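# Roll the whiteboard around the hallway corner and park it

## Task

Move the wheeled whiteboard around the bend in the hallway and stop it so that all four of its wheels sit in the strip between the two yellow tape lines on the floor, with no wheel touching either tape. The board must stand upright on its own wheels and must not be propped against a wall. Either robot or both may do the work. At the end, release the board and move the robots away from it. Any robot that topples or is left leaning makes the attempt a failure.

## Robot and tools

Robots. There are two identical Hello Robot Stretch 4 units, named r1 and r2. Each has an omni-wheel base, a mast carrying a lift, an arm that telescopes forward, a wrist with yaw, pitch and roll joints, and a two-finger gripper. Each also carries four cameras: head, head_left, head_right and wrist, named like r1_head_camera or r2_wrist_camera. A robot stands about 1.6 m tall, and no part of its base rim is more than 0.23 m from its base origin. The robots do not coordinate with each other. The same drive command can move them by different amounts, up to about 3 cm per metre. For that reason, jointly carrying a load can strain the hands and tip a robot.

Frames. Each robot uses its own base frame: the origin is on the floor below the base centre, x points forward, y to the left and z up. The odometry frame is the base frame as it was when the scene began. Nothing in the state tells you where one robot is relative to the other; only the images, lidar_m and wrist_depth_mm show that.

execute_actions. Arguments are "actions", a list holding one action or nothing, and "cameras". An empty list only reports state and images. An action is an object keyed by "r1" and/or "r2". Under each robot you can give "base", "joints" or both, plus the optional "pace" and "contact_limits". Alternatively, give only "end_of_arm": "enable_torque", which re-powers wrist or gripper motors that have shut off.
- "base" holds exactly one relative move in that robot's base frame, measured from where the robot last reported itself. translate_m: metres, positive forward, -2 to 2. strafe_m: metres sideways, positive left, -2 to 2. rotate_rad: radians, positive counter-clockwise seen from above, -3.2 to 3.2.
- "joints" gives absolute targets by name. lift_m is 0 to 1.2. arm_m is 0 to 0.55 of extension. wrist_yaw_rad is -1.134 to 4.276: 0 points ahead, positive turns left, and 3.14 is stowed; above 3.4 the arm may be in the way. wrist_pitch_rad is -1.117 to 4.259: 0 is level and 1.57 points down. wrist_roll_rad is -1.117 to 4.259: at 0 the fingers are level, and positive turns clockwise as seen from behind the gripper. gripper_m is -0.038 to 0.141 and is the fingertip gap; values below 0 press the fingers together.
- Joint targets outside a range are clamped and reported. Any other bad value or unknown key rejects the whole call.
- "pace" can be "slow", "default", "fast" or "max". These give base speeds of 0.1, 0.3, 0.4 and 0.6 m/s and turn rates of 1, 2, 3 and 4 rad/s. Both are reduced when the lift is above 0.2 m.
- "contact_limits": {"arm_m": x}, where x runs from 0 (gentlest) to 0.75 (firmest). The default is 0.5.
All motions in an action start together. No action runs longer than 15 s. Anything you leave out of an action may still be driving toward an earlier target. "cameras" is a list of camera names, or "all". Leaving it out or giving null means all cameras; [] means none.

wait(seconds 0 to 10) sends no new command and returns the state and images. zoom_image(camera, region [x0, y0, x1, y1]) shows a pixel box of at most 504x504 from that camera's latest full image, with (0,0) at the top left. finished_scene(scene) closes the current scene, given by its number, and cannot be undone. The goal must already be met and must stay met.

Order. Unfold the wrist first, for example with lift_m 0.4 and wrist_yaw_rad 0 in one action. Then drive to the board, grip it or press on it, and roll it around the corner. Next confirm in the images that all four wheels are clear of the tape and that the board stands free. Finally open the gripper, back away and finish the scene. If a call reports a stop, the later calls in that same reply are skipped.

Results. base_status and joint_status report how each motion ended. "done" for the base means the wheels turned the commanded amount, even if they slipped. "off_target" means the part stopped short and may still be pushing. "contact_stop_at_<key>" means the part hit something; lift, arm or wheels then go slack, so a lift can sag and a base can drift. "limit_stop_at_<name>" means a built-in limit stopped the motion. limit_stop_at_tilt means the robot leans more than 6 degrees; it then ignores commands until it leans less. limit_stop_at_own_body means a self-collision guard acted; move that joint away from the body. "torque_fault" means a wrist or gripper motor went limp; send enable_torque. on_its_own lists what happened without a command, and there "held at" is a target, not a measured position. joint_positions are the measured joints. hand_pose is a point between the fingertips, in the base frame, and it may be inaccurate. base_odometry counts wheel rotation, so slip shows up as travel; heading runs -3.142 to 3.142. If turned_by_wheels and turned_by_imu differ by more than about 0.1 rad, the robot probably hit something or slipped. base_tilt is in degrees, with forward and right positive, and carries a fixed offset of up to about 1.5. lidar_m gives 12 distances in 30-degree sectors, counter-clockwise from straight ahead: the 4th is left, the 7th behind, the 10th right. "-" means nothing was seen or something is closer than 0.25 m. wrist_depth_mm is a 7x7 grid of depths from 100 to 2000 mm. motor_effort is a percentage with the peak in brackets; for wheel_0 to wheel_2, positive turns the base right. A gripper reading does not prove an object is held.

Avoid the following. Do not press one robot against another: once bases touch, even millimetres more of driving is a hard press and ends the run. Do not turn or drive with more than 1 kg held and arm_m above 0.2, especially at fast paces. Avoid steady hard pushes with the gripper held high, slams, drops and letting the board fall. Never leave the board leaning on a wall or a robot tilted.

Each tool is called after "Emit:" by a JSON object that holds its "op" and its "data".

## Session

Emit:
{"op": "execute_actions", "data": {"actions": [], "cameras": ["r1_head_left_camera","r2_head_left_camera","r1_wrist_camera","r2_wrist_camera"]}}

Scene clock: 0.00 s.
r1.base_odometry: x=+0.000 y=+0.000 heading=+0.000 (m, m, rad; r1's odometry frame)
r1.turned_by_wheels: +0.000 (rad since the last result)
r1.turned_by_imu: +0.000 (rad since the last result)
r1.base_tilt: forward=+0.5 right=+0.4 (deg)
r1.lidar_m: 1.57 0.98 0.84 0.86 1.05 1.79 0.98 0.67 0.59 0.61 0.76 1.48
r1.base_status: not commanded
r1.joint_positions: lift_m=+0.290 arm_m=-0.002 wrist_yaw_rad=+3.117 wrist_pitch_rad=-0.013 wrist_roll_rad=-0.001 gripper_m=+0.057
r1.joint_status: not commanded
r1.motor_effort: lift_m=+21 arm_m=+0 wrist_yaw_rad=-3 wrist_pitch_rad=-7 wrist_roll_rad=+2 gripper_m=-2 wheel_0=+0 wheel_1=+0 wheel_2=+0 (%)
r1.hand_pose: x=-0.1177 y=+0.0946 z=+0.4717 quat_wxyz=(+0.013, +0.007, +0.000, +1.000) (m; r1's base frame)
r1.wrist_depth_mm: - 143 1255 1182 1983 - - / - 121 167 1160 1863 - - / - 123 168 1160 1921 - - / 115 144 256 1182 1863 - - / 227 946 1281 1182 1863 - - / 759 960 200 1160 197 1661 1537 / 236 878 1138 119 1182 1060 1118
r2.base_odometry: x=+0.000 y=+0.000 heading=+0.000 (m, m, rad; r2's odometry frame)
r2.turned_by_wheels: +0.000 (rad since the last result)
r2.turned_by_imu: +0.000 (rad since the last result)
r2.base_tilt: forward=+0.0 right=-0.8 (deg)
r2.lidar_m: 0.73 1.19 0.86 0.79 0.84 0.71 0.66 0.71 0.66 0.64 0.66 0.71
r2.base_status: not commanded
r2.joint_positions: lift_m=+0.188 arm_m=-0.002 wrist_yaw_rad=+3.241 wrist_pitch_rad=-0.015 wrist_roll_rad=-0.004 gripper_m=+0.057
r2.joint_status: not commanded
r2.motor_effort: lift_m=+20 arm_m=+0 wrist_yaw_rad=-1 wrist_pitch_rad=-6 wrist_roll_rad=-2 gripper_m=-2 wheel_0=+0 wheel_1=+0 wheel_2=+0 (%)
r2.hand_pose: x=-0.1269 y=+0.0583 z=+0.3700 quat_wxyz=(-0.050, +0.008, -0.002, +0.999) (m; r2's base frame)
r2.wrist_depth_mm: - 138 137 854 831 798 809 / - - 135 854 854 820 798 / - - 135 854 831 820 798 / - 111 136 854 842 820 798 / 182 140 878 854 842 820 798 / 194 904 212 854 193 820 798 / 191 878 866 112 820 798 788
pictures: r1_head_left_camera, r1_wrist_camera, r2_head_left_camera, r2_wrist_camera
camera_calibration (this result's frames):
r1_wrist_camera: T_world_to_cam=[[-0.00959948, 0.99992, -0.00821582, -0.0881152], [-0.00566176, -0.00827042, -0.99995, 0.52877], [-0.999938, -0.00955248, 0.0057407, 0.107768], [0, 0, 0, 1]] pos_world=[0.109909, 0.0935108, 0.527401]
r2_wrist_camera: T_world_to_cam=[[-0.0972883, 0.994261, -0.044488, -0.0500933], [-0.0224896, -0.0468849, -0.998647, 0.43118], [-0.995002, -0.0961562, 0.0269219, 0.0991875], [0, 0, 0, 1]] pos_world=[0.103515, 0.0795591, 0.425698]
Images, in order (width x height): r1_head_left_camera 420x672, r1_wrist_camera 616x392, r2_head_left_camera 420x672, r2_wrist_camera 616x392.

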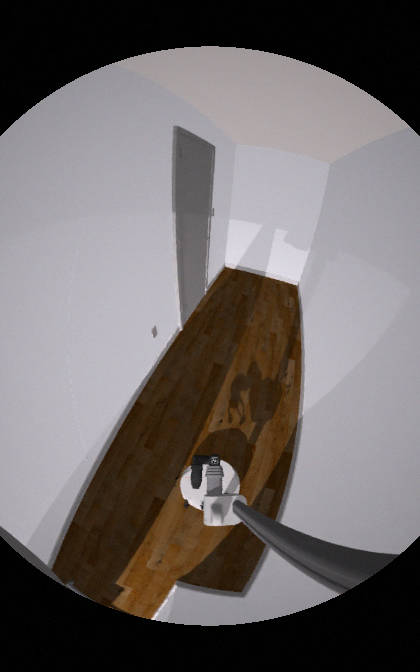

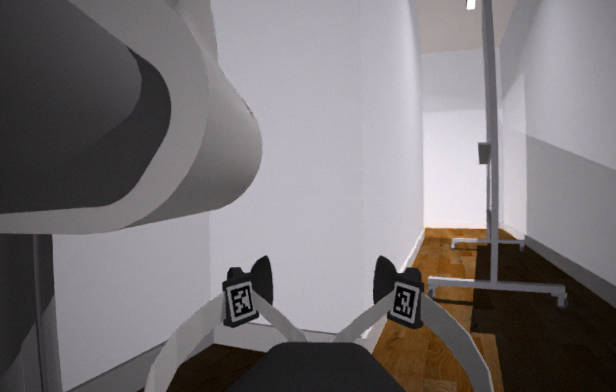

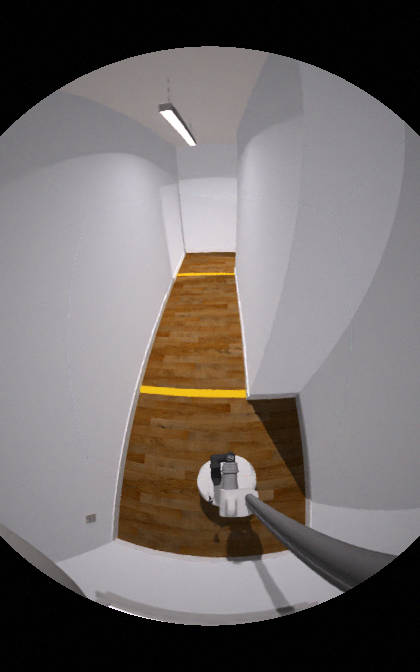

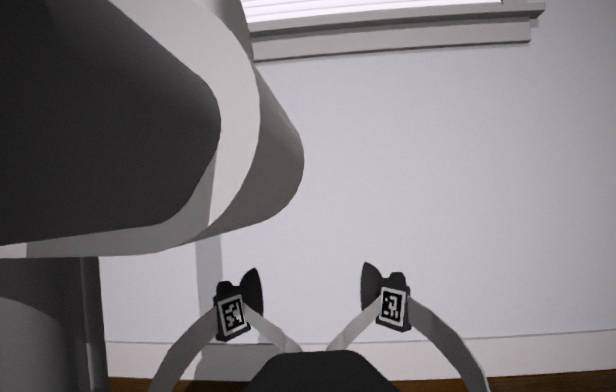

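Emit:
{"op": "execute_actions", "data": {"actions": [{"r1":{"base":{"rotate_rad":2.82},"joints":{"lift_m":0.4,"wrist_yaw_rad":0,"gripper_m":0.14}},"r2":{"base":{"strafe_m":0.35},"joints":{"lift_m":0.4,"wrist_yaw_rad":0,"gripper_m":0.14}}}], "cameras": []}}

Emit:
{"op": "execute_actions", "data": {"actions": [{"r1":{"base":{"strafe_m":-0.25}},"r2":{"base":{"translate_m":2},"pace":"fast"}}], "cameras": ["r1_head_camera","r2_head_camera","r1_wrist_camera"]}}

Scene clock: 3.17 s.
r1.base_odometry: x=+0.000 y=+0.000 heading=+2.820 (m, m, rad; r1's odometry frame)
r1.turned_by_wheels: +2.820 (rad since the last result)
r1.turned_by_imu: +2.822 (rad since the last result)
r1.base_tilt: forward=+0.5 right=+0.3 (deg)
r1.lidar_m: 1.00 0.87 0.62 0.59 0.62 0.89 2.50 1.22 0.91 0.83 0.90 1.26
r1.base_status: done
r1.joint_positions: lift_m=+0.400 arm_m=-0.002 wrist_yaw_rad=+0.000 wrist_pitch_rad=-0.013 wrist_roll_rad=-0.001 gripper_m=+0.140
r1.joint_status: all done
r1.motor_effort: lift_m=+24(25) arm_m=+0(0) wrist_yaw_rad=-2(9) wrist_pitch_rad=-7(7) wrist_roll_rad=+3(1) gripper_m=+1(4) wheel_0=+0(7) wheel_1=+0(5) wheel_2=+1(9) (%)
r1.hand_pose: x=+0.4570 y=-0.0873 z=+0.5817 quat_wxyz=(+1.000, +0.000, -0.007, +0.000) (m; r1's base frame)
r1.wrist_depth_mm: 798 809 788 - - 1921 1281 / 809 809 798 - - 1808 1229 / 809 788 798 - - 1863 1205 / 809 809 798 - - 1863 1205 / 820 809 798 - - 1661 1255 / 820 809 798 1708 1708 210 1255 / 820 798 798 126 1430 1308 1205
r2.base_odometry: x=+0.000 y=+0.350 heading=+0.000 (m, m, rad; r2's odometry frame)
r2.turned_by_wheels: +0.000 (rad since the last result)
r2.turned_by_imu: -0.001 (rad since the last result)
r2.base_tilt: forward=+0.0 right=-0.8 (deg)
r2.lidar_m: 1.87 0.67 0.47 0.46 0.50 0.71 0.68 0.70 0.96 0.96 1.01 0.88
r2.base_status: done
r2.joint_positions: lift_m=+0.400 arm_m=-0.002 wrist_yaw_rad=+0.000 wrist_pitch_rad=-0.015 wrist_roll_rad=-0.004 gripper_m=+0.140
r2.joint_status: all done
r2.motor_effort: lift_m=+23(23) arm_m=-1(0) wrist_yaw_rad=-1(6) wrist_pitch_rad=-6(5) wrist_roll_rad=-3(0) gripper_m=-2(3) wheel_0=-2(9) wheel_1=+1(13) wheel_2=+0(1) (%)
r2.hand_pose: x=+0.4573 y=-0.0873 z=+0.5823 quat_wxyz=(+1.000, -0.002, -0.007, +0.000) (m; r2's base frame)
r2.wrist_depth_mm: 842 1255 - - 1756 878 627 / 842 1255 - - 1863 904 640 / 842 1229 - - 1921 931 634 / 842 1229 - - 1921 946 640 / 820 1205 - - - 878 647 / 798 1008 1808 - 1576 778 668 / 788 1060 1499 112 1366 904 668
pictures: none
No camera images: the call's "cameras" was empty. Leave "cameras" out to get every camera's image.

Scene clock: 9.47 s.
r1.base_odometry: x=+0.079 y=+0.237 heading=+2.820 (m, m, rad; r1's odometry frame)
r1.turned_by_wheels: +0.000 (rad since the last result)
r1.turned_by_imu: -0.001 (rad since the last result)
r1.base_tilt: forward=+0.4 right=+0.4 (deg)
r1.lidar_m: 1.39 1.05 0.90 0.84 0.90 1.21 2.63 0.88 0.63 0.60 0.65 0.89
r1.base_status: done
r1.joint_positions: lift_m=+0.400 arm_m=-0.002 wrist_yaw_rad=+0.000 wrist_pitch_rad=-0.013 wrist_roll_rad=-0.001 gripper_m=+0.140
r1.joint_status: not commanded
r1.motor_effort: lift_m=+24(24) arm_m=+0(0) wrist_yaw_rad=-3(3) wrist_pitch_rad=-7(8) wrist_roll_rad=+2(1) gripper_m=+4(1) wheel_0=-2(8) wheel_1=-1(7) wheel_2=+1(0) (%)
r1.hand_pose: x=+0.4570 y=-0.0874 z=+0.5817 quat_wxyz=(+1.000, +0.000, -0.007, +0.000) (m; r1's base frame)
r1.wrist_depth_mm: 809 831 1618 - - 1229 854 / 809 842 1618 - - 1255 842 / 809 866 1661 - - 1255 866 / 809 866 1661 - - 1281 866 / 809 842 1618 - - 1182 866 / 820 809 1281 - 1863 210 854 / 820 820 1336 126 1430 1205 878
r2.base_odometry: x=+2.000 y=+0.350 heading=+0.000 (m, m, rad; r2's odometry frame)
r2.turned_by_wheels: +0.000 (rad since the last result)
r2.turned_by_imu: +0.001 (rad since the last result)
r2.base_tilt: forward=+0.0 right=-0.8 (deg)
r2.lidar_m: 1.79 0.65 0.44 0.44 0.48 0.68 1.97 0.78 0.57 0.50 0.55 0.80
r2.base_status: done
r2.joint_positions: lift_m=+0.400 arm_m=-0.002 wrist_yaw_rad=+0.000 wrist_pitch_rad=-0.015 wrist_roll_rad=-0.004 gripper_m=+0.140
r2.joint_status: not commanded
r2.motor_effort: lift_m=+22(23) arm_m=+0(0) wrist_yaw_rad=-1(2) wrist_pitch_rad=-6(6) wrist_roll_rad=+0(1) gripper_m=+3(2) wheel_0=+0(8) wheel_1=+0(10) wheel_2=+1(20) (%)
r2.hand_pose: x=+0.4573 y=-0.0874 z=+0.5823 quat_wxyz=(+1.000, -0.002, -0.007, +0.000) (m; r2's base frame)
r2.wrist_depth_mm: 809 1205 1808 1808 1808 1863 661 / 809 1182 1808 1863 1808 1808 676 / 798 1182 1808 1863 1808 1808 668 / 798 1160 1863 1863 1863 1808 683 / 778 1138 1808 1808 1808 1808 683 / 768 960 1756 1808 1708 1576 699 / 759 1008 1464 112 1430 1308 707
pictures: r1_head_camera, r1_wrist_camera, r2_head_camera
camera_calibration (this result's frames):
r1_wrist_camera: T_world_to_cam=[[0.0348572, -0.999359, -0.00821579, -0.094701], [0.00543676, 0.00841028, -0.99995, 0.63694], [0.999378, 0.0348108, 0.00572643, -0.229687], [0, 0, 0, 1]] pos_world=[0.229382, -0.0920015, 0.637445]
Images, in order (width x height): r1_head_camera 420x560, r1_wrist_camera 616x392, r2_head_camera 420x560.

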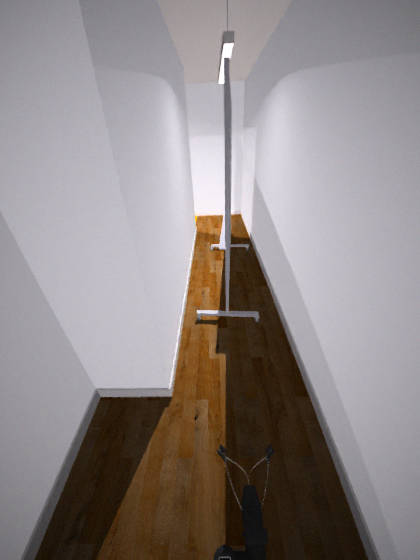

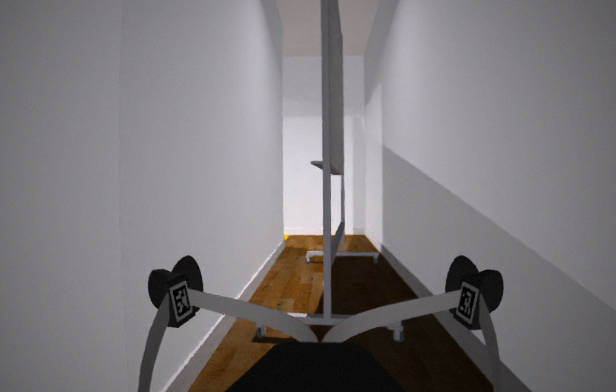

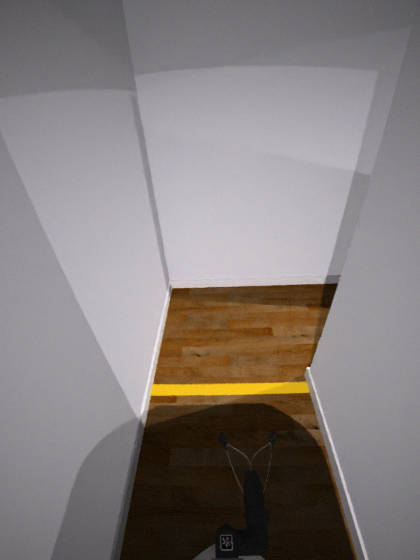

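Emit:
{"op": "execute_actions", "data": {"actions": [{"r1":{"base":{"translate_m":1.0}},"r2":{"base":{"translate_m":1.48},"pace":"fast"}}], "cameras": []}}

Emit:
{"op": "execute_actions", "data": {"actions": [{"r2":{"base":{"rotate_rad":-1.58}}}], "cameras": []}}

Emit:
{"op": "execute_actions", "data": {"actions": [{"r2":{"base":{"strafe_m":0.25}}}], "cameras": ["r2_head_camera","r2_wrist_camera","r1_wrist_camera"]}}

Scene clock: 15.20 s.
r1.base_odometry: x=-0.870 y=+0.553 heading=+2.820 (m, m, rad; r1's odometry frame)
r1.turned_by_wheels: +0.000 (rad since the last result)
r1.turned_by_imu: -0.003 (rad since the last result)
r1.base_tilt: forward=+0.5 right=+0.5 (deg)
r1.lidar_m: 0.74 0.46 0.33 0.29 0.88 1.23 2.51 0.88 0.61 0.61 0.65 0.76
r1.base_status: done
r1.joint_positions: lift_m=+0.400 arm_m=-0.002 wrist_yaw_rad=+0.000 wrist_pitch_rad=-0.013 wrist_roll_rad=-0.001 gripper_m=+0.140
r1.joint_status: not commanded
r1.motor_effort: lift_m=+24(24) arm_m=+0(0) wrist_yaw_rad=-3(2) wrist_pitch_rad=-7(6) wrist_roll_rad=+2(1) gripper_m=+1(2) wheel_0=+1(4) wheel_1=+1(4) wheel_2=+0(9) (%)
r1.hand_pose: x=+0.4570 y=-0.0874 z=+0.5817 quat_wxyz=(+1.000, +0.000, -0.007, +0.000) (m; r1's base frame)
r1.wrist_depth_mm: 585 831 1618 - - 1255 866 / 591 854 1661 - - 1281 854 / 591 866 1618 1078 - 1281 866 / 591 854 1661 - - 1308 866 / 585 842 1618 - - 1182 866 / 591 732 1255 1661 1808 210 854 / 580 778 1366 126 1430 1205 891
r2.base_odometry: x=+3.480 y=+0.351 heading=+0.000 (m, m, rad; r2's odometry frame)
r2.turned_by_wheels: +0.000 (rad since the last result)
r2.turned_by_imu: +0.001 (rad since the last result)
r2.base_tilt: forward=+0.0 right=-0.8 (deg)
r2.lidar_m: 0.51 0.55 0.44 0.41 0.43 0.65 1.87 0.81 0.72 1.43 0.75 0.53
r2.base_status: done
r2.joint_positions: lift_m=+0.400 arm_m=-0.002 wrist_yaw_rad=+0.000 wrist_pitch_rad=-0.015 wrist_roll_rad=-0.004 gripper_m=+0.140
r2.joint_status: not commanded
r2.motor_effort: lift_m=+22(22) arm_m=+0(0) wrist_yaw_rad=-1(1) wrist_pitch_rad=-6(6) wrist_roll_rad=+0(1) gripper_m=-1(0) wheel_0=+2(8) wheel_1=-1(6) wheel_2=+0(14) (%)
r2.hand_pose: x=+0.4573 y=-0.0874 z=+0.5823 quat_wxyz=(+1.000, -0.002, -0.007, +0.000) (m; r2's base frame)
r2.wrist_depth_mm: 322 320 319 317 317 317 315 / 319 319 319 315 317 315 315 / 319 320 319 317 315 315 315 / 319 317 317 317 317 315 315 / 319 319 319 315 315 315 315 / 319 317 317 315 315 314 314 / 319 317 317 112 315 314 314
pictures: none
No camera images: the call's "cameras" was empty. Leave "cameras" out to get every camera's image.

Scene clock: 17.27 s.
r1.base_odometry: x=-0.870 y=+0.553 heading=+2.820 (m, m, rad; r1's odometry frame)
r1.turned_by_wheels: +0.000 (rad since the last result)
r1.turned_by_imu: +0.000 (rad since the last result)
r1.base_tilt: forward=+0.4 right=+0.4 (deg)
r1.lidar_m: 0.73 0.46 0.33 0.31 0.87 1.25 2.46 0.89 0.64 0.58 0.65 0.77
r1.base_status: not commanded
r1.joint_positions: lift_m=+0.400 arm_m=-0.002 wrist_yaw_rad=+0.000 wrist_pitch_rad=-0.013 wrist_roll_rad=-0.001 gripper_m=+0.140
r1.joint_status: not commanded
r1.motor_effort: lift_m=+24(24) arm_m=+0(0) wrist_yaw_rad=-3(3) wrist_pitch_rad=-7(7) wrist_roll_rad=+3(0) gripper_m=+3(5) wheel_0=+1(1) wheel_1=+1(1) wheel_2=+0(1) (%)
r1.hand_pose: x=+0.4570 y=-0.0874 z=+0.5817 quat_wxyz=(+1.000, +0.000, -0.007, +0.000) (m; r1's base frame)
r1.wrist_depth_mm: 585 854 1618 - - 1229 878 / 591 854 1618 - - 1255 854 / 591 842 1576 1537 - 1281 866 / 597 866 1661 - - 1308 866 / 591 842 1661 - - 1182 866 / 585 741 1255 1708 1863 210 854 / 580 768 1336 126 1430 1205 878
r2.base_odometry: x=+3.480 y=+0.351 heading=-1.579 (m, m, rad; r2's odometry frame)
r2.turned_by_wheels: -1.579 (rad since the last result)
r2.turned_by_imu: -1.563 (rad since the last result)
r2.base_tilt: forward=+0.0 right=-0.9 (deg)
r2.lidar_m: 1.43 0.76 0.53 0.50 0.52 0.45 0.42 0.46 0.68 1.81 0.80 0.72
r2.base_status: done
r2.joint_positions: lift_m=+0.400 arm_m=-0.002 wrist_yaw_rad=+0.000 wrist_pitch_rad=-0.015 wrist_roll_rad=-0.004 gripper_m=+0.140
r2.joint_status: not commanded
r2.motor_effort: lift_m=+21(22) arm_m=+0(0) wrist_yaw_rad=-1(0) wrist_pitch_rad=-6(6) wrist_roll_rad=-1(2) gripper_m=+0(1) wheel_0=+3(8) wheel_1=+1(6) wheel_2=+2(8) (%)
r2.hand_pose: x=+0.4573 y=-0.0874 z=+0.5824 quat_wxyz=(+1.000, -0.002, -0.007, +0.000) (m; r2's base frame)
r2.wrist_depth_mm: 917 1336 1983 - 1336 691 488 / 904 1366 1983 - 1397 707 504 / 904 1366 1983 - 1430 732 512 / 904 1308 - - 1499 750 517 / 878 1308 - - 1576 699 521 / 878 1078 1430 - 1229 615 521 / 842 1138 1308 112 1308 707 525
pictures: none
No camera images: the call's "cameras" was empty. Leave "cameras" out to get every camera's image.

Scene clock: 19.40 s.
r1.base_odometry: x=-0.870 y=+0.553 heading=+2.820 (m, m, rad; r1's odometry frame)
r1.turned_by_wheels: +0.000 (rad since the last result)
r1.turned_by_imu: +0.000 (rad since the last result)
r1.base_tilt: forward=+0.6 right=+0.4 (deg)
r1.lidar_m: 0.75 0.46 0.33 0.31 0.88 1.23 2.50 0.93 0.63 0.59 0.66 0.78
r1.base_status: not commanded
r1.joint_positions: lift_m=+0.400 arm_m=-0.002 wrist_yaw_rad=+0.000 wrist_pitch_rad=-0.013 wrist_roll_rad=-0.001 gripper_m=+0.140
r1.joint_status: not commanded
r1.motor_effort: lift_m=+24(24) arm_m=+0(0) wrist_yaw_rad=-3(3) wrist_pitch_rad=-8(7) wrist_roll_rad=+2(0) gripper_m=+4(1) wheel_0=+1(1) wheel_1=+1(2) wheel_2=+0(1) (%)
r1.hand_pose: x=+0.4570 y=-0.0874 z=+0.5817 quat_wxyz=(+1.000, +0.000, -0.007, +0.000) (m; r1's base frame)
r1.wrist_depth_mm: 585 854 1618 - - 1229 854 / 591 854 1661 - - 1281 842 / 597 854 1618 1576 - 1281 866 / 597 854 1661 - - 1281 866 / 591 842 1661 - - 1182 878 / 585 741 1281 1708 1808 211 854 / 580 768 1336 126 1430 1229 866
r2.base_odometry: x=+3.730 y=+0.349 heading=-1.579 (m, m, rad; r2's odometry frame)
r2.turned_by_wheels: +0.000 (rad since the last result)
r2.turned_by_imu: -0.001 (rad since the last result)
r2.base_tilt: forward=+0.0 right=-0.8 (deg)
r2.lidar_m: 1.09 0.38 0.26 0.25 0.27 0.41 0.42 0.46 0.63 1.79 0.89 0.97
r2.base_status: done
r2.joint_positions: lift_m=+0.400 arm_m=-0.002 wrist_yaw_rad=+0.000 wrist_pitch_rad=-0.015 wrist_roll_rad=-0.004 gripper_m=+0.140
r2.joint_status: not commanded
r2.motor_effort: lift_m=+22(22) arm_m=+0(0) wrist_yaw_rad=-1(0) wrist_pitch_rad=-6(6) wrist_roll_rad=-3(1) gripper_m=-2(0) wheel_0=-1(11) wheel_1=-1(8) wheel_2=+0(2) (%)
r2.hand_pose: x=+0.4573 y=-0.0874 z=+0.5824 quat_wxyz=(+1.000, -0.002, -0.007, +0.000) (m; r2's base frame)
r2.wrist_depth_mm: 554 820 1808 - - 1160 831 / 549 820 1756 - - 1205 831 / 549 809 1708 - - 1229 842 / 544 809 1661 - - 1255 866 / 535 788 1618 - - 1182 878 / 530 661 1205 - 1808 1042 866 / 512 691 1281 112 1308 1182 891
pictures: r1_wrist_camera, r2_head_camera, r2_wrist_camera
camera_calibration (this result's frames):
r1_wrist_camera: T_world_to_cam=[[0.0348573, -0.999359, -0.00821604, -0.0947009], [0.00543682, 0.00841053, -0.99995, 0.63694], [0.999378, 0.0348109, 0.0057265, -0.229687], [0, 0, 0, 1]] pos_world=[0.229382, -0.0920016, 0.637445]
r2_wrist_camera: T_world_to_cam=[[-0.00199798, -0.999008, -0.0444877, -0.0567319], [0.0270348, 0.0444175, -0.998647, 0.634898], [0.999632, -0.00319799, 0.0269193, -0.243254], [0, 0, 0, 1]] pos_world=[0.225887, -0.0856542, 0.638064]
Images, in order (width x height): r1_wrist_camera 616x392, r2_head_camera 420x560, r2_wrist_camera 616x392.

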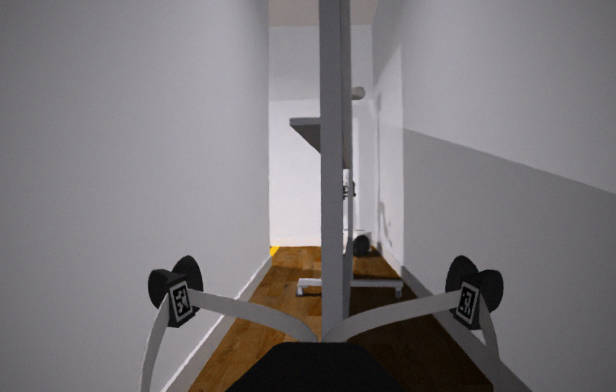

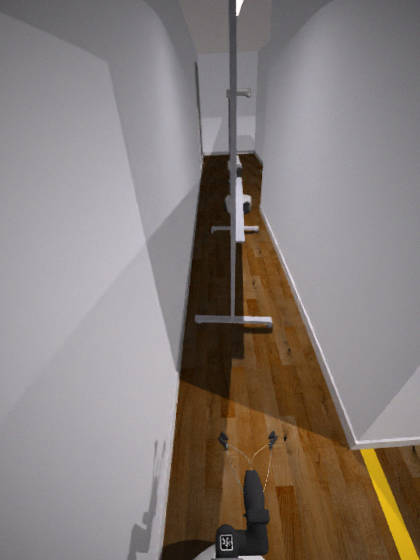

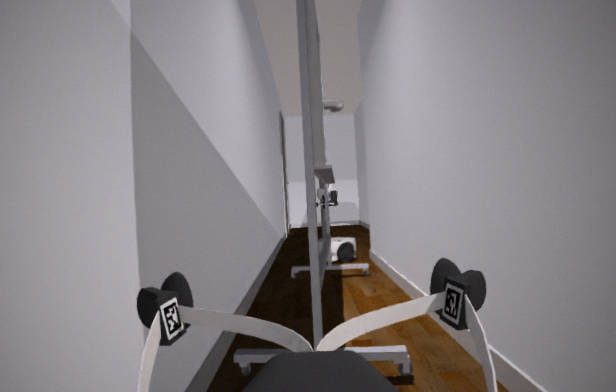

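Emit:
{"op": "execute_actions", "data": {"actions": [{"r2":{"base":{"rotate_rad":-0.03}},"r1":{"base":{"translate_m":0.17},"joints":{"arm_m":0.22}}}], "cameras": []}}

Emit:
{"op": "execute_actions", "data": {"actions": [{"r2":{"base":{"translate_m":0.92},"joints":{"arm_m":0.13}},"r1":{"joints":{"gripper_m":0.04}}}], "cameras": ["r2_wrist_camera"]}}

Emit:
{"op": "execute_actions", "data": {"actions": [{"r2":{"joints":{"gripper_m":-0.01}},"r1":{"base":{"strafe_m":-0.12},"pace":"slow"}}], "cameras": []}}

Emit:
{"op": "execute_actions", "data": {"actions": [{"r2":{"base":{"strafe_m":-0.1},"pace":"slow"}}], "cameras": []}}

Emit:
{"op": "execute_actions", "data": {"actions": [{"r1":{"base":{"translate_m":0.92}},"r2":{"base":{"translate_m":-0.92}}}], "cameras": ["r2_head_camera","r1_head_camera"]}}

Scene clock: 22.90 s.
r1.base_odometry: x=-1.031 y=+0.607 heading=+2.819 (m, m, rad; r1's odometry frame)
r1.turned_by_wheels: -0.001 (rad since the last result)
r1.turned_by_imu: -0.002 (rad since the last result)
r1.base_tilt: forward=+0.6 right=+0.4 (deg)
r1.lidar_m: 0.58 0.47 0.34 0.30 0.33 1.21 2.50 0.90 0.64 0.60 0.65 0.60
r1.base_status: done
r1.joint_positions: lift_m=+0.400 arm_m=+0.218 wrist_yaw_rad=-0.009 wrist_pitch_rad=-0.013 wrist_roll_rad=-0.001 gripper_m=+0.140
r1.joint_status: all done
r1.on_its_own: wrist_yaw_rad is at rest, and its effort (+24) is outside its rest range (-13 to +13)
r1.motor_effort: lift_m=+24(24) arm_m=+10(10) wrist_yaw_rad=+24(24) wrist_pitch_rad=-7(6) wrist_roll_rad=+3(2) gripper_m=+3(0) wheel_0=-5(5) wheel_1=-1(7) wheel_2=-7(9) (%)
r1.hand_pose: x=+0.6768 y=-0.0900 z=+0.5817 quat_wxyz=(+1.000, +0.000, -0.007, -0.004) (m; r1's base frame)
r1.wrist_depth_mm: 597 878 1366 142 1921 1205 854 / 603 878 1756 142 1983 1229 831 / 609 891 1756 142 - 1229 842 / 603 891 1808 143 - 1255 854 / 609 878 1756 144 - 1138 842 / 603 866 200 144 212 976 842 / 597 759 1336 120 1336 1160 854
r2.base_odometry: x=+3.730 y=+0.349 heading=-1.608 (m, m, rad; r2's odometry frame)
r2.turned_by_wheels: -0.029 (rad since the last result)
r2.turned_by_imu: -0.030 (rad since the last result)
r2.base_tilt: forward=+0.0 right=-0.9 (deg)
r2.lidar_m: 1.27 0.42 0.28 0.26 0.28 0.40 0.42 0.45 0.61 1.59 0.88 0.96
r2.base_status: done
r2.joint_positions: lift_m=+0.400 arm_m=-0.002 wrist_yaw_rad=+0.000 wrist_pitch_rad=-0.015 wrist_roll_rad=-0.004 gripper_m=+0.140
r2.joint_status: not commanded
r2.motor_effort: lift_m=+22(22) arm_m=+0(0) wrist_yaw_rad=-1(0) wrist_pitch_rad=-5(6) wrist_roll_rad=-1(2) gripper_m=+1(1) wheel_0=+3(3) wheel_1=+1(6) wheel_2=+3(3) (%)
r2.hand_pose: x=+0.4573 y=-0.0874 z=+0.5824 quat_wxyz=(+1.000, -0.002, -0.007, +0.000) (m; r2's base frame)
r2.wrist_depth_mm: 585 904 - - - 1098 788 / 585 891 - - - 1160 788 / 580 891 - - - 1160 809 / 580 866 1921 - - 1182 820 / 569 854 1863 - - 1118 831 / 564 707 1366 - 1708 976 831 / 544 750 1336 112 1336 1138 854
pictures: none
No camera images: the call's "cameras" was empty. Leave "cameras" out to get every camera's image.

Scene clock: 27.47 s.
r1.base_odometry: x=-1.031 y=+0.607 heading=+2.819 (m, m, rad; r1's odometry frame)
r1.turned_by_wheels: +0.000 (rad since the last result)
r1.turned_by_imu: +0.000 (rad since the last result)
r1.base_tilt: forward=+0.4 right=+0.5 (deg)
r1.lidar_m: 0.57 0.48 0.34 0.30 0.35 1.23 2.47 0.90 0.63 0.60 0.63 0.59
r1.base_status: not commanded
r1.joint_positions: lift_m=+0.400 arm_m=+0.219 wrist_yaw_rad=-0.007 wrist_pitch_rad=-0.013 wrist_roll_rad=-0.001 gripper_m=+0.040
r1.joint_status: all done
r1.on_its_own: wrist_yaw_rad is at rest, and its effort (+18) is outside its rest range (-13 to +13)
r1.motor_effort: lift_m=+24(24) arm_m=+8(10) wrist_yaw_rad=+18(24) wrist_pitch_rad=-8(8) wrist_roll_rad=+2(3) gripper_m=-5(3) wheel_0=-5(5) wheel_1=-1(1) wheel_2=-6(7) (%)
r1.hand_pose: x=+0.6774 y=-0.0894 z=+0.5817 quat_wxyz=(+1.000, +0.000, -0.007, -0.003) (m; r1's base frame)
r1.wrist_depth_mm: 597 854 1281 141 - 1205 842 / 609 878 1808 141 1983 1205 831 / 603 878 1756 142 - 1255 842 / 609 891 1756 142 - 1229 854 / 603 878 1708 143 1863 1255 842 / 597 866 198 143 182 1138 831 / 597 778 1366 124 1308 1025 854
r2.base_odometry: x=+3.696 y=-0.571 heading=-1.608 (m, m, rad; r2's odometry frame)
r2.turned_by_wheels: +0.000 (rad since the last result)
r2.turned_by_imu: +0.000 (rad since the last result)
r2.base_tilt: forward=+0.0 right=-0.8 (deg)
r2.lidar_m: 0.52 0.44 0.30 0.28 0.29 0.44 1.16 1.38 0.66 0.63 0.66 0.57
r2.base_status: done
r2.joint_positions: lift_m=+0.400 arm_m=+0.129 wrist_yaw_rad=+0.000 wrist_pitch_rad=-0.015 wrist_roll_rad=-0.004 gripper_m=+0.140
r2.joint_status: all done
r2.motor_effort: lift_m=+22(22) arm_m=+8(10) wrist_yaw_rad=-1(1) wrist_pitch_rad=-6(6) wrist_roll_rad=+0(1) gripper_m=+0(2) wheel_0=+2(8) wheel_1=+2(5) wheel_2=-2(9) (%)
r2.hand_pose: x=+0.5879 y=-0.0874 z=+0.5824 quat_wxyz=(+1.000, -0.002, -0.007, +0.000) (m; r2's base frame)
r2.wrist_depth_mm: 621 960 1430 382 1863 1060 759 / 627 946 1430 306 1808 1078 750 / 615 931 1366 559 - 1118 768 / 615 917 1366 1921 - 1118 778 / 609 904 1499 - - 1078 788 / 597 750 197 778 1708 931 798 / 580 798 1336 112 1397 1078 820
pictures: r2_wrist_camera
camera_calibration (this result's frames):
r2_wrist_camera: T_world_to_cam=[[-0.00188446, -0.999008, -0.0444879, -0.0565048], [0.0270649, 0.0444207, -0.998646, 0.631358], [0.999632, -0.00308597, 0.0269544, -0.373837], [0, 0, 0, 1]] pos_world=[0.356506, -0.0856478, 0.638066]
Images, in order (width x height): r2_wrist_camera 616x392.

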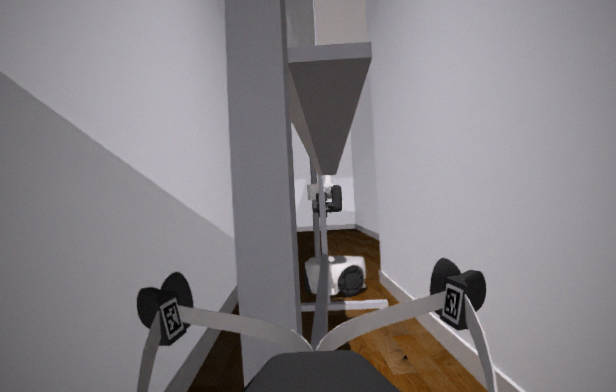

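Scene clock: 29.90 s.
r1.base_odometry: x=-0.993 y=+0.721 heading=+2.820 (m, m, rad; r1's odometry frame)
r1.turned_by_wheels: +0.001 (rad since the last result)
r1.turned_by_imu: +0.003 (rad since the last result)
r1.base_tilt: forward=+0.3 right=+0.3 (deg)
r1.lidar_m: 0.58 0.62 0.45 0.42 0.45 1.43 2.06 0.72 0.53 0.49 0.51 0.61
r1.base_status: done
r1.joint_positions: lift_m=+0.400 arm_m=+0.219 wrist_yaw_rad=+0.009 wrist_pitch_rad=-0.013 wrist_roll_rad=-0.001 gripper_m=+0.040
r1.joint_status: not commanded
r1.on_its_own: wrist_yaw_rad is at rest, and its effort (-26) is outside its rest range (-13 to +13)
r1.motor_effort: lift_m=+24(24) arm_m=+7(8) wrist_yaw_rad=-26(36) wrist_pitch_rad=-6(8) wrist_roll_rad=+2(1) gripper_m=-6(7) wheel_0=+7(17) wheel_1=+0(5) wheel_2=+5(3) (%)
r1.hand_pose: x=+0.6789 y=-0.0849 z=+0.5817 quat_wxyz=(+1.000, +0.000, -0.007, +0.004) (m; r1's base frame)
r1.wrist_depth_mm: 715 1042 271 147 - 1008 691 / 732 1060 1756 147 - 1060 699 / 732 1042 1921 148 - 1060 699 / 732 1060 1921 148 - 1060 699 / 741 1060 1921 149 - 1060 699 / 723 1042 197 149 197 976 691 / 715 917 1366 121 1397 878 707
r2.base_odometry: x=+3.696 y=-0.571 heading=-1.608 (m, m, rad; r2's odometry frame)
r2.turned_by_wheels: +0.001 (rad since the last result)
r2.turned_by_imu: +0.000 (rad since the last result)
r2.base_tilt: forward=+0.1 right=-0.8 (deg)
r2.lidar_m: 0.50 0.42 0.30 0.28 0.30 0.42 1.14 1.42 0.68 0.63 0.63 0.55
r2.base_status: not commanded
r2.joint_positions: lift_m=+0.400 arm_m=+0.129 wrist_yaw_rad=+0.010 wrist_pitch_rad=-0.015 wrist_roll_rad=-0.004 gripper_m=-0.010
r2.joint_status: all done
r2.on_its_own: wrist_yaw_rad is at rest, and its effort (-30) is outside its rest range (-13 to +13)
r2.motor_effort: lift_m=+21(22) arm_m=+4(9) wrist_yaw_rad=-30(43) wrist_pitch_rad=-7(7) wrist_roll_rad=+0(1) gripper_m=-17(19) wheel_0=+5(5) wheel_1=+2(2) wheel_2=+3(2) (%)
r2.hand_pose: x=+0.5895 y=-0.0845 z=+0.5823 quat_wxyz=(+1.000, -0.002, -0.007, +0.005) (m; r2's base frame)
r2.wrist_depth_mm: 603 917 - 174 1661 1098 778 / 609 904 - 174 1708 1118 778 / 609 904 1921 174 - 1160 788 / 597 891 1921 174 - 1160 798 / 585 866 1808 173 - 1182 809 / 574 842 189 173 187 1205 809 / 569 715 1308 112 1397 1042 831
pictures: none
No camera images: the call's "cameras" was empty. Leave "cameras" out to get every camera's image.

Scene clock: 32.03 s.
r1.base_odometry: x=-0.993 y=+0.721 heading=+2.820 (m, m, rad; r1's odometry frame)
r1.turned_by_wheels: +0.000 (rad since the last result)
r1.turned_by_imu: +0.000 (rad since the last result)
r1.base_tilt: forward=+0.5 right=+0.4 (deg)
r1.lidar_m: 0.58 0.56 0.42 0.41 0.46 1.40 2.06 0.74 0.51 0.48 0.52 0.64
r1.base_status: not commanded
r1.joint_positions: lift_m=+0.400 arm_m=+0.219 wrist_yaw_rad=+0.007 wrist_pitch_rad=-0.013 wrist_roll_rad=-0.001 gripper_m=+0.040
r1.joint_status: not commanded
r1.on_its_own: wrist_yaw_rad is at rest, and its effort (-23) is outside its rest range (-13 to +13)
r1.motor_effort: lift_m=+24(24) arm_m=+6(6) wrist_yaw_rad=-23(27) wrist_pitch_rad=-9(8) wrist_roll_rad=+1(1) gripper_m=-7(7) wheel_0=+7(7) wheel_1=+0(1) wheel_2=+5(5) (%)
r1.hand_pose: x=+0.6789 y=-0.0854 z=+0.5817 quat_wxyz=(+1.000, +0.000, -0.007, +0.003) (m; r1's base frame)
r1.wrist_depth_mm: 732 1042 260 151 - 1008 691 / 732 1042 1576 151 - 1025 691 / 732 1060 1983 152 - 1042 699 / 741 1060 1921 153 - 1060 699 / 741 1042 1983 153 - 1042 707 / 732 1042 198 154 196 960 699 / 715 917 1336 121 1430 878 707
r2.base_odometry: x=+3.596 y=-0.567 heading=-1.607 (m, m, rad; r2's odometry frame)
r2.turned_by_wheels: +0.001 (rad since the last result)
r2.turned_by_imu: +0.002 (rad since the last result)
r2.base_tilt: forward=+0.0 right=-0.8 (deg)
r2.lidar_m: 0.48 0.53 0.40 0.39 0.41 0.56 1.34 1.41 0.56 0.52 0.57 0.54
r2.base_status: done
r2.joint_positions: lift_m=+0.400 arm_m=+0.129 wrist_yaw_rad=+0.013 wrist_pitch_rad=-0.015 wrist_roll_rad=-0.004 gripper_m=-0.010
r2.joint_status: not commanded
r2.on_its_own: wrist_yaw_rad is at rest, and its effort (-37) is outside its rest range (-13 to +13)
r2.motor_effort: lift_m=+22(21) arm_m=+5(5) wrist_yaw_rad=-37(53) wrist_pitch_rad=-6(7) wrist_roll_rad=+0(2) gripper_m=-14(17) wheel_0=+11(17) wheel_1=-1(6) wheel_2=+4(5) (%)
r2.hand_pose: x=+0.5897 y=-0.0837 z=+0.5824 quat_wxyz=(+1.000, -0.002, -0.007, +0.006) (m; r2's base frame)
r2.wrist_depth_mm: 741 1118 - 173 1499 917 654 / 741 1118 - 172 1618 946 668 / 732 1098 - 172 1921 976 661 / 732 1098 - 172 1983 991 668 / 723 1060 - 172 - 991 683 / 715 1025 190 171 186 1008 707 / 691 854 1397 112 1336 878 699
pictures: none
No camera images: the call's "cameras" was empty. Leave "cameras" out to get every camera's image.

Scene clock: 36.60 s.
r1.base_odometry: x=-1.866 y=+1.011 heading=+2.820 (m, m, rad; r1's odometry frame)
r1.turned_by_wheels: +0.000 (rad since the last result)
r1.turned_by_imu: -0.005 (rad since the last result)
r1.base_tilt: forward=+0.5 right=+0.5 (deg)
r1.lidar_m: 0.56 0.61 0.45 0.42 0.46 0.65 2.10 0.74 0.51 0.49 0.52 0.59
r1.base_status: done
r1.joint_positions: lift_m=+0.400 arm_m=+0.219 wrist_yaw_rad=-0.002 wrist_pitch_rad=-0.013 wrist_roll_rad=-0.001 gripper_m=+0.040
r1.joint_status: not commanded
r1.motor_effort: lift_m=+24(24) arm_m=+6(6) wrist_yaw_rad=+3(21) wrist_pitch_rad=-6(9) wrist_roll_rad=+2(2) gripper_m=-4(4) wheel_0=+0(10) wheel_1=+0(8) wheel_2=-2(14) (%)
r1.hand_pose: x=+0.6781 y=-0.0880 z=+0.5817 quat_wxyz=(+1.000, +0.000, -0.007, -0.001) (m; r1's base frame)
r1.wrist_depth_mm: 750 1098 271 140 1863 946 668 / 750 1078 1661 140 1808 976 668 / 768 1098 - 141 1921 991 668 / 759 1098 - 141 1863 991 676 / 759 1098 - 141 1661 1008 668 / 750 1098 200 142 189 917 676 / 741 960 1336 119 1366 842 683
r2.base_odometry: x=+3.629 y=+0.352 heading=-1.606 (m, m, rad; r2's odometry frame)
r2.turned_by_wheels: +0.000 (rad since the last result)
r2.turned_by_imu: +0.001 (rad since the last result)
r2.base_tilt: forward=+0.1 right=-0.8 (deg)
r2.lidar_m: 0.51 0.53 0.39 0.36 0.39 0.45 0.42 0.44 0.62 1.67 0.81 0.56
r2.base_status: done
r2.joint_positions: lift_m=+0.400 arm_m=+0.130 wrist_yaw_rad=+0.004 wrist_pitch_rad=-0.015 wrist_roll_rad=-0.004 gripper_m=-0.010
r2.joint_status: not commanded
r2.motor_effort: lift_m=+22(22) arm_m=+1(4) wrist_yaw_rad=-13(46) wrist_pitch_rad=-6(8) wrist_roll_rad=-2(0) gripper_m=-17(23) wheel_0=-3(10) wheel_1=-1(7) wheel_2=+7(20) (%)
r2.hand_pose: x=+0.5896 y=-0.0862 z=+0.5824 quat_wxyz=(+1.000, -0.002, -0.007, +0.002) (m; r2's base frame)
r2.wrist_depth_mm: 732 1118 - 187 1576 931 668 / 741 1098 - 187 1499 960 683 / 723 1078 - 187 1863 976 668 / 723 1078 - 187 1921 1008 683 / 707 1060 - 187 - 1008 691 / 699 1025 192 187 186 946 715 / 683 878 1366 112 1366 854 715
pictures: r1_head_camera, r2_head_camera
Images, in order (width x height): r1_head_camera 420x560, r2_head_camera 420x560.

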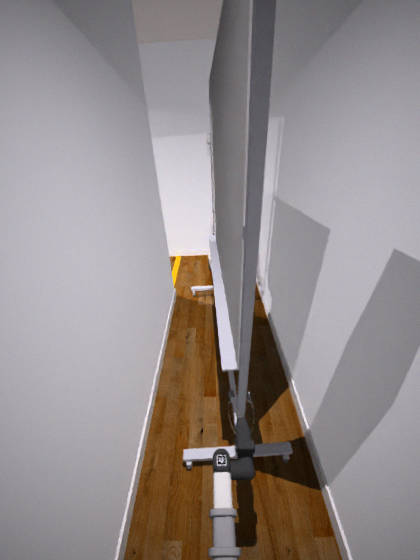

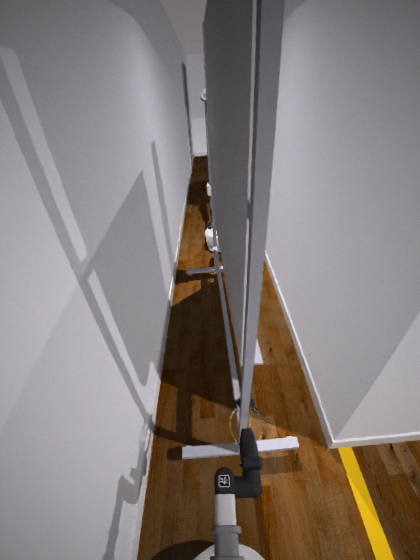

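Emit:
{"op": "execute_actions", "data": {"actions": [{"r2":{"joints":{"gripper_m":0.14}}}], "cameras": []}}

Emit:
{"op": "execute_actions", "data": {"actions": [{"r2":{"base":{"translate_m":-0.14},"joints":{"arm_m":0}}}], "cameras": []}}

Emit:
{"op": "execute_actions", "data": {"actions": [{"r2":{"base":{"strafe_m":-0.8}}}], "cameras": []}}

Emit:
{"op": "execute_actions", "data": {"actions": [{"r2":{"base":{"rotate_rad":1.6}},"r1":{"base":{"translate_m":0.62},"pace":"slow"}}], "cameras": ["r2_head_camera","r2_wrist_camera"]}}

Scene clock: 39.83 s.
r1.base_odometry: x=-1.866 y=+1.011 heading=+2.820 (m, m, rad; r1's odometry frame)
r1.turned_by_wheels: +0.000 (rad since the last result)
r1.turned_by_imu: +0.000 (rad since the last result)
r1.base_tilt: forward=+0.3 right=+0.3 (deg)
r1.lidar_m: 0.56 0.62 0.44 0.42 0.48 0.66 2.06 0.73 0.52 0.50 0.52 0.62
r1.base_status: not commanded
r1.joint_positions: lift_m=+0.400 arm_m=+0.219 wrist_yaw_rad=-0.002 wrist_pitch_rad=-0.013 wrist_roll_rad=-0.001 gripper_m=+0.040
r1.joint_status: not commanded
r1.motor_effort: lift_m=+24(24) arm_m=+6(6) wrist_yaw_rad=+3(5) wrist_pitch_rad=-7(8) wrist_roll_rad=+2(2) gripper_m=-1(1) wheel_0=+0(0) wheel_1=+1(0) wheel_2=-2(2) (%)
r1.hand_pose: x=+0.6781 y=-0.0880 z=+0.5817 quat_wxyz=(+1.000, +0.000, -0.007, -0.001) (m; r1's base frame)
r1.wrist_depth_mm: 750 1078 272 139 1863 960 668 / 759 1098 1756 140 1863 976 661 / 759 1098 - 141 1983 976 661 / 768 1138 - 141 1921 991 676 / 759 1118 - 141 1661 1008 676 / 750 1078 200 142 188 917 661 / 750 960 1366 119 1397 831 676
r2.base_odometry: x=+3.629 y=+0.352 heading=-1.607 (m, m, rad; r2's odometry frame)
r2.turned_by_wheels: +0.000 (rad since the last result)
r2.turned_by_imu: -0.001 (rad since the last result)
r2.base_tilt: forward=+0.1 right=-0.8 (deg)
r2.lidar_m: 0.51 0.52 0.39 0.36 0.39 0.45 0.42 0.45 0.62 1.62 0.82 0.57
r2.base_status: not commanded
r2.joint_positions: lift_m=+0.400 arm_m=+0.130 wrist_yaw_rad=+0.000 wrist_pitch_rad=-0.015 wrist_roll_rad=-0.004 gripper_m=+0.140
r2.joint_status: all done
r2.motor_effort: lift_m=+22(21) arm_m=+1(1) wrist_yaw_rad=-1(12) wrist_pitch_rad=-5(6) wrist_roll_rad=+0(3) gripper_m=+4(22) wheel_0=-3(3) wheel_1=-1(1) wheel_2=+4(6) (%)
r2.hand_pose: x=+0.5892 y=-0.0874 z=+0.5825 quat_wxyz=(+1.000, -0.002, -0.008, +0.000) (m; r2's base frame)
r2.wrist_depth_mm: 741 1118 - 188 1576 917 661 / 741 1118 - 189 1537 931 676 / 732 1118 - 188 1921 960 668 / 732 1098 - 188 1921 976 676 / 723 1078 - 187 1983 917 683 / 707 904 1708 187 1576 820 707 / 691 931 1464 112 1397 931 707
pictures: none
No camera images: the call's "cameras" was empty. Leave "cameras" out to get every camera's image.

Scene clock: 41.60 s.
r1.base_odometry: x=-1.866 y=+1.011 heading=+2.820 (m, m, rad; r1's odometry frame)
r1.turned_by_wheels: +0.000 (rad since the last result)
r1.turned_by_imu: +0.000 (rad since the last result)
r1.base_tilt: forward=+0.2 right=+0.3 (deg)
r1.lidar_m: 0.54 0.60 0.47 0.44 0.45 0.65 2.11 0.73 0.53 0.48 0.53 0.63
r1.base_status: not commanded
r1.joint_positions: lift_m=+0.400 arm_m=+0.219 wrist_yaw_rad=-0.002 wrist_pitch_rad=-0.013 wrist_roll_rad=-0.001 gripper_m=+0.040
r1.joint_status: not commanded
r1.motor_effort: lift_m=+24(24) arm_m=+6(6) wrist_yaw_rad=+2(4) wrist_pitch_rad=-6(7) wrist_roll_rad=+3(1) gripper_m=-5(6) wheel_0=+0(0) wheel_1=+0(1) wheel_2=-2(2) (%)
r1.hand_pose: x=+0.6781 y=-0.0880 z=+0.5817 quat_wxyz=(+1.000, +0.000, -0.007, -0.001) (m; r1's base frame)
r1.wrist_depth_mm: 750 1098 272 140 1808 960 683 / 759 1098 1661 140 1863 976 661 / 768 1098 - 140 1863 991 668 / 768 1098 - 141 1863 976 668 / 759 1098 - 141 1708 991 668 / 750 1078 200 142 189 904 668 / 741 976 1336 119 1430 820 683
r2.base_odometry: x=+3.634 y=+0.492 heading=-1.607 (m, m, rad; r2's odometry frame)
r2.turned_by_wheels: +0.000 (rad since the last result)
r2.turned_by_imu: -0.001 (rad since the last result)
r2.base_tilt: forward=+0.0 right=-0.8 (deg)
r2.lidar_m: 0.64 0.58 0.37 0.33 0.39 0.31 0.27 0.30 0.41 1.14 1.04 0.69
r2.base_status: done
r2.joint_positions: lift_m=+0.400 arm_m=+0.001 wrist_yaw_rad=+0.000 wrist_pitch_rad=-0.015 wrist_roll_rad=-0.004 gripper_m=+0.140
r2.joint_status: all done
r2.motor_effort: lift_m=+22(22) arm_m=-8(8) wrist_yaw_rad=+0(1) wrist_pitch_rad=-6(6) wrist_roll_rad=-2(1) gripper_m=+2(3) wheel_0=-2(7) wheel_1=-2(7) wheel_2=+2(11) (%)
r2.hand_pose: x=+0.4608 y=-0.0875 z=+0.5824 quat_wxyz=(+1.000, -0.002, -0.007, +0.000) (m; r2's base frame)
r2.wrist_depth_mm: 732 1118 - - 1756 917 668 / 732 1098 - - 1808 931 676 / 723 1118 - - 1921 960 676 / 715 1078 - - 1983 991 683 / 707 1042 - - 1983 946 691 / 699 878 1708 1205 1537 820 715 / 683 917 1430 112 1430 946 707
pictures: none
No camera images: the call's "cameras" was empty. Leave "cameras" out to get every camera's image.

Scene clock: 45.60 s.
r1.base_odometry: x=-1.866 y=+1.011 heading=+2.820 (m, m, rad; r1's odometry frame)
r1.turned_by_wheels: +0.000 (rad since the last result)
r1.turned_by_imu: +0.000 (rad since the last result)
r1.base_tilt: forward=+0.4 right=+0.3 (deg)
r1.lidar_m: 0.56 0.60 0.46 0.43 0.48 0.64 2.12 0.75 0.53 0.49 0.53 0.61
r1.base_status: not commanded
r1.joint_positions: lift_m=+0.400 arm_m=+0.219 wrist_yaw_rad=-0.002 wrist_pitch_rad=-0.013 wrist_roll_rad=-0.001 gripper_m=+0.040
r1.joint_status: not commanded
r1.motor_effort: lift_m=+24(24) arm_m=+6(6) wrist_yaw_rad=+4(3) wrist_pitch_rad=-7(8) wrist_roll_rad=+1(2) gripper_m=-3(4) wheel_0=+0(0) wheel_1=+1(0) wheel_2=-1(1) (%)
r1.hand_pose: x=+0.6781 y=-0.0880 z=+0.5817 quat_wxyz=(+1.000, +0.000, -0.007, -0.001) (m; r1's base frame)
r1.wrist_depth_mm: 759 1078 272 140 1808 946 676 / 768 1098 1708 140 1863 960 654 / 750 1098 - 140 1921 991 676 / 768 1118 - 141 1921 991 676 / 759 1118 - 142 1618 991 668 / 750 1098 200 142 189 917 668 / 741 960 1336 119 1430 831 676
r2.base_odometry: x=+2.834 y=+0.521 heading=-1.607 (m, m, rad; r2's odometry frame)
r2.turned_by_wheels: +0.000 (rad since the last result)
r2.turned_by_imu: -0.002 (rad since the last result)
r2.base_tilt: forward=+0.0 right=-0.8 (deg)
r2.lidar_m: 0.69 0.71 0.97 1.13 0.43 0.28 0.27 0.29 0.38 1.07 1.04 0.74
r2.base_status: done
r2.joint_positions: lift_m=+0.400 arm_m=+0.001 wrist_yaw_rad=+0.000 wrist_pitch_rad=-0.015 wrist_roll_rad=-0.004 gripper_m=+0.140
r2.joint_status: not commanded
r2.motor_effort: lift_m=+22(22) arm_m=-9(9) wrist_yaw_rad=-1(0) wrist_pitch_rad=-6(5) wrist_roll_rad=+0(0) gripper_m=-1(1) wheel_0=+0(10) wheel_1=-1(12) wheel_2=+0(2) (%)
r2.hand_pose: x=+0.4608 y=-0.0874 z=+0.5824 quat_wxyz=(+1.000, -0.002, -0.007, +0.000) (m; r2's base frame)
r2.wrist_depth_mm: 1205 504 508 508 517 517 521 / 1205 504 508 508 512 517 521 / 1229 500 508 508 512 517 517 / 1808 504 508 508 512 512 521 / 1921 504 504 508 512 512 517 / 1708 500 504 508 512 512 517 / 1499 500 504 112 512 512 517
pictures: none
No camera images: the call's "cameras" was empty. Leave "cameras" out to get every camera's image.

Scene clock: 53.07 s.
r1.base_odometry: x=-2.454 y=+1.207 heading=+2.820 (m, m, rad; r1's odometry frame)
r1.turned_by_wheels: +0.000 (rad since the last result)
r1.turned_by_imu: -0.002 (rad since the last result)
r1.base_tilt: forward=+0.3 right=+0.4 (deg)
r1.lidar_m: 0.54 0.55 0.47 0.43 0.46 0.66 2.11 0.70 0.53 0.49 0.55 0.58
r1.base_status: done
r1.joint_positions: lift_m=+0.400 arm_m=+0.219 wrist_yaw_rad=-0.005 wrist_pitch_rad=-0.013 wrist_roll_rad=-0.001 gripper_m=+0.040
r1.joint_status: not commanded
r1.motor_effort: lift_m=+24(24) arm_m=+7(7) wrist_yaw_rad=+12(37) wrist_pitch_rad=-7(8) wrist_roll_rad=+3(2) gripper_m=-9(9) wheel_0=+3(8) wheel_1=+3(10) wheel_2=-7(20) (%)
r1.hand_pose: x=+0.6777 y=-0.0888 z=+0.5818 quat_wxyz=(+1.000, +0.000, -0.007, -0.002) (m; r1's base frame)
r1.wrist_depth_mm: 759 1098 263 114 1756 946 661 / 759 1118 - 115 1808 960 647 / 778 1118 - 115 1863 976 668 / 778 1118 - 116 1921 976 661 / 768 1118 - 116 1618 976 668 / 759 1098 196 116 195 878 661 / 750 946 1308 112 1281 820 676
r2.base_odometry: x=+2.834 y=+0.521 heading=-0.007 (m, m, rad; r2's odometry frame)
r2.turned_by_wheels: +1.600 (rad since the last result)
r2.turned_by_imu: +1.581 (rad since the last result)
r2.base_tilt: forward=+0.0 right=-0.8 (deg)
r2.lidar_m: 0.52 0.41 0.28 0.27 0.29 0.44 1.23 0.99 0.73 0.69 0.77 0.41
r2.base_status: done
r2.joint_positions: lift_m=+0.400 arm_m=+0.001 wrist_yaw_rad=+0.000 wrist_pitch_rad=-0.015 wrist_roll_rad=-0.004 gripper_m=+0.140
r2.joint_status: not commanded
r2.motor_effort: lift_m=+22(21) arm_m=-8(9) wrist_yaw_rad=+0(2) wrist_pitch_rad=-6(5) wrist_roll_rad=+0(1) gripper_m=-1(2) wheel_0=-1(7) wheel_1=-1(7) wheel_2=-3(12) (%)
r2.hand_pose: x=+0.4609 y=-0.0874 z=+0.5824 quat_wxyz=(+1.000, -0.002, -0.007, +0.000) (m; r2's base frame)
r2.wrist_depth_mm: 564 831 976 976 469 473 473 / 554 820 976 976 469 469 477 / 554 809 976 976 976 976 976 / 544 798 976 976 976 976 960 / 544 788 976 976 976 960 976 / 530 661 976 976 976 960 976 / 517 691 976 112 976 976 960
pictures: r2_head_camera, r2_wrist_camera
camera_calibration (this result's frames):
r2_wrist_camera: T_world_to_cam=[[-0.0018649, -0.999008, -0.0444877, -0.0567475], [0.0271033, 0.044421, -0.998645, 0.634793], [0.999631, -0.00306814, 0.0269936, -0.24687], [0, 0, 0, 1]] pos_world=[0.229468, -0.0856468, 0.638072]
Images, in order (width x height): r2_head_camera 420x560, r2_wrist_camera 616x392.

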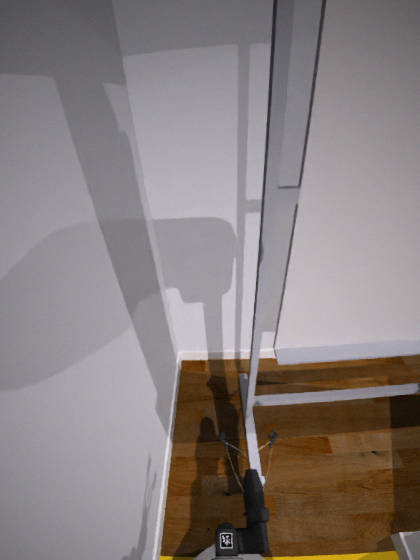

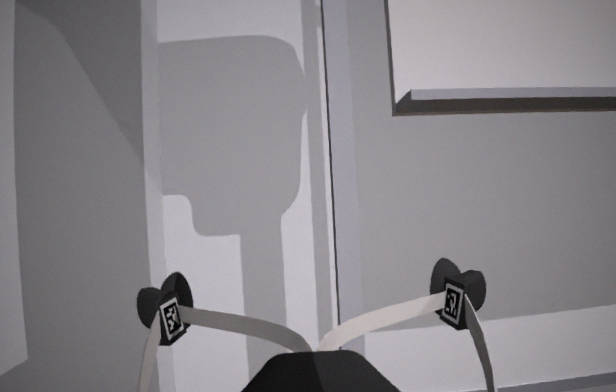

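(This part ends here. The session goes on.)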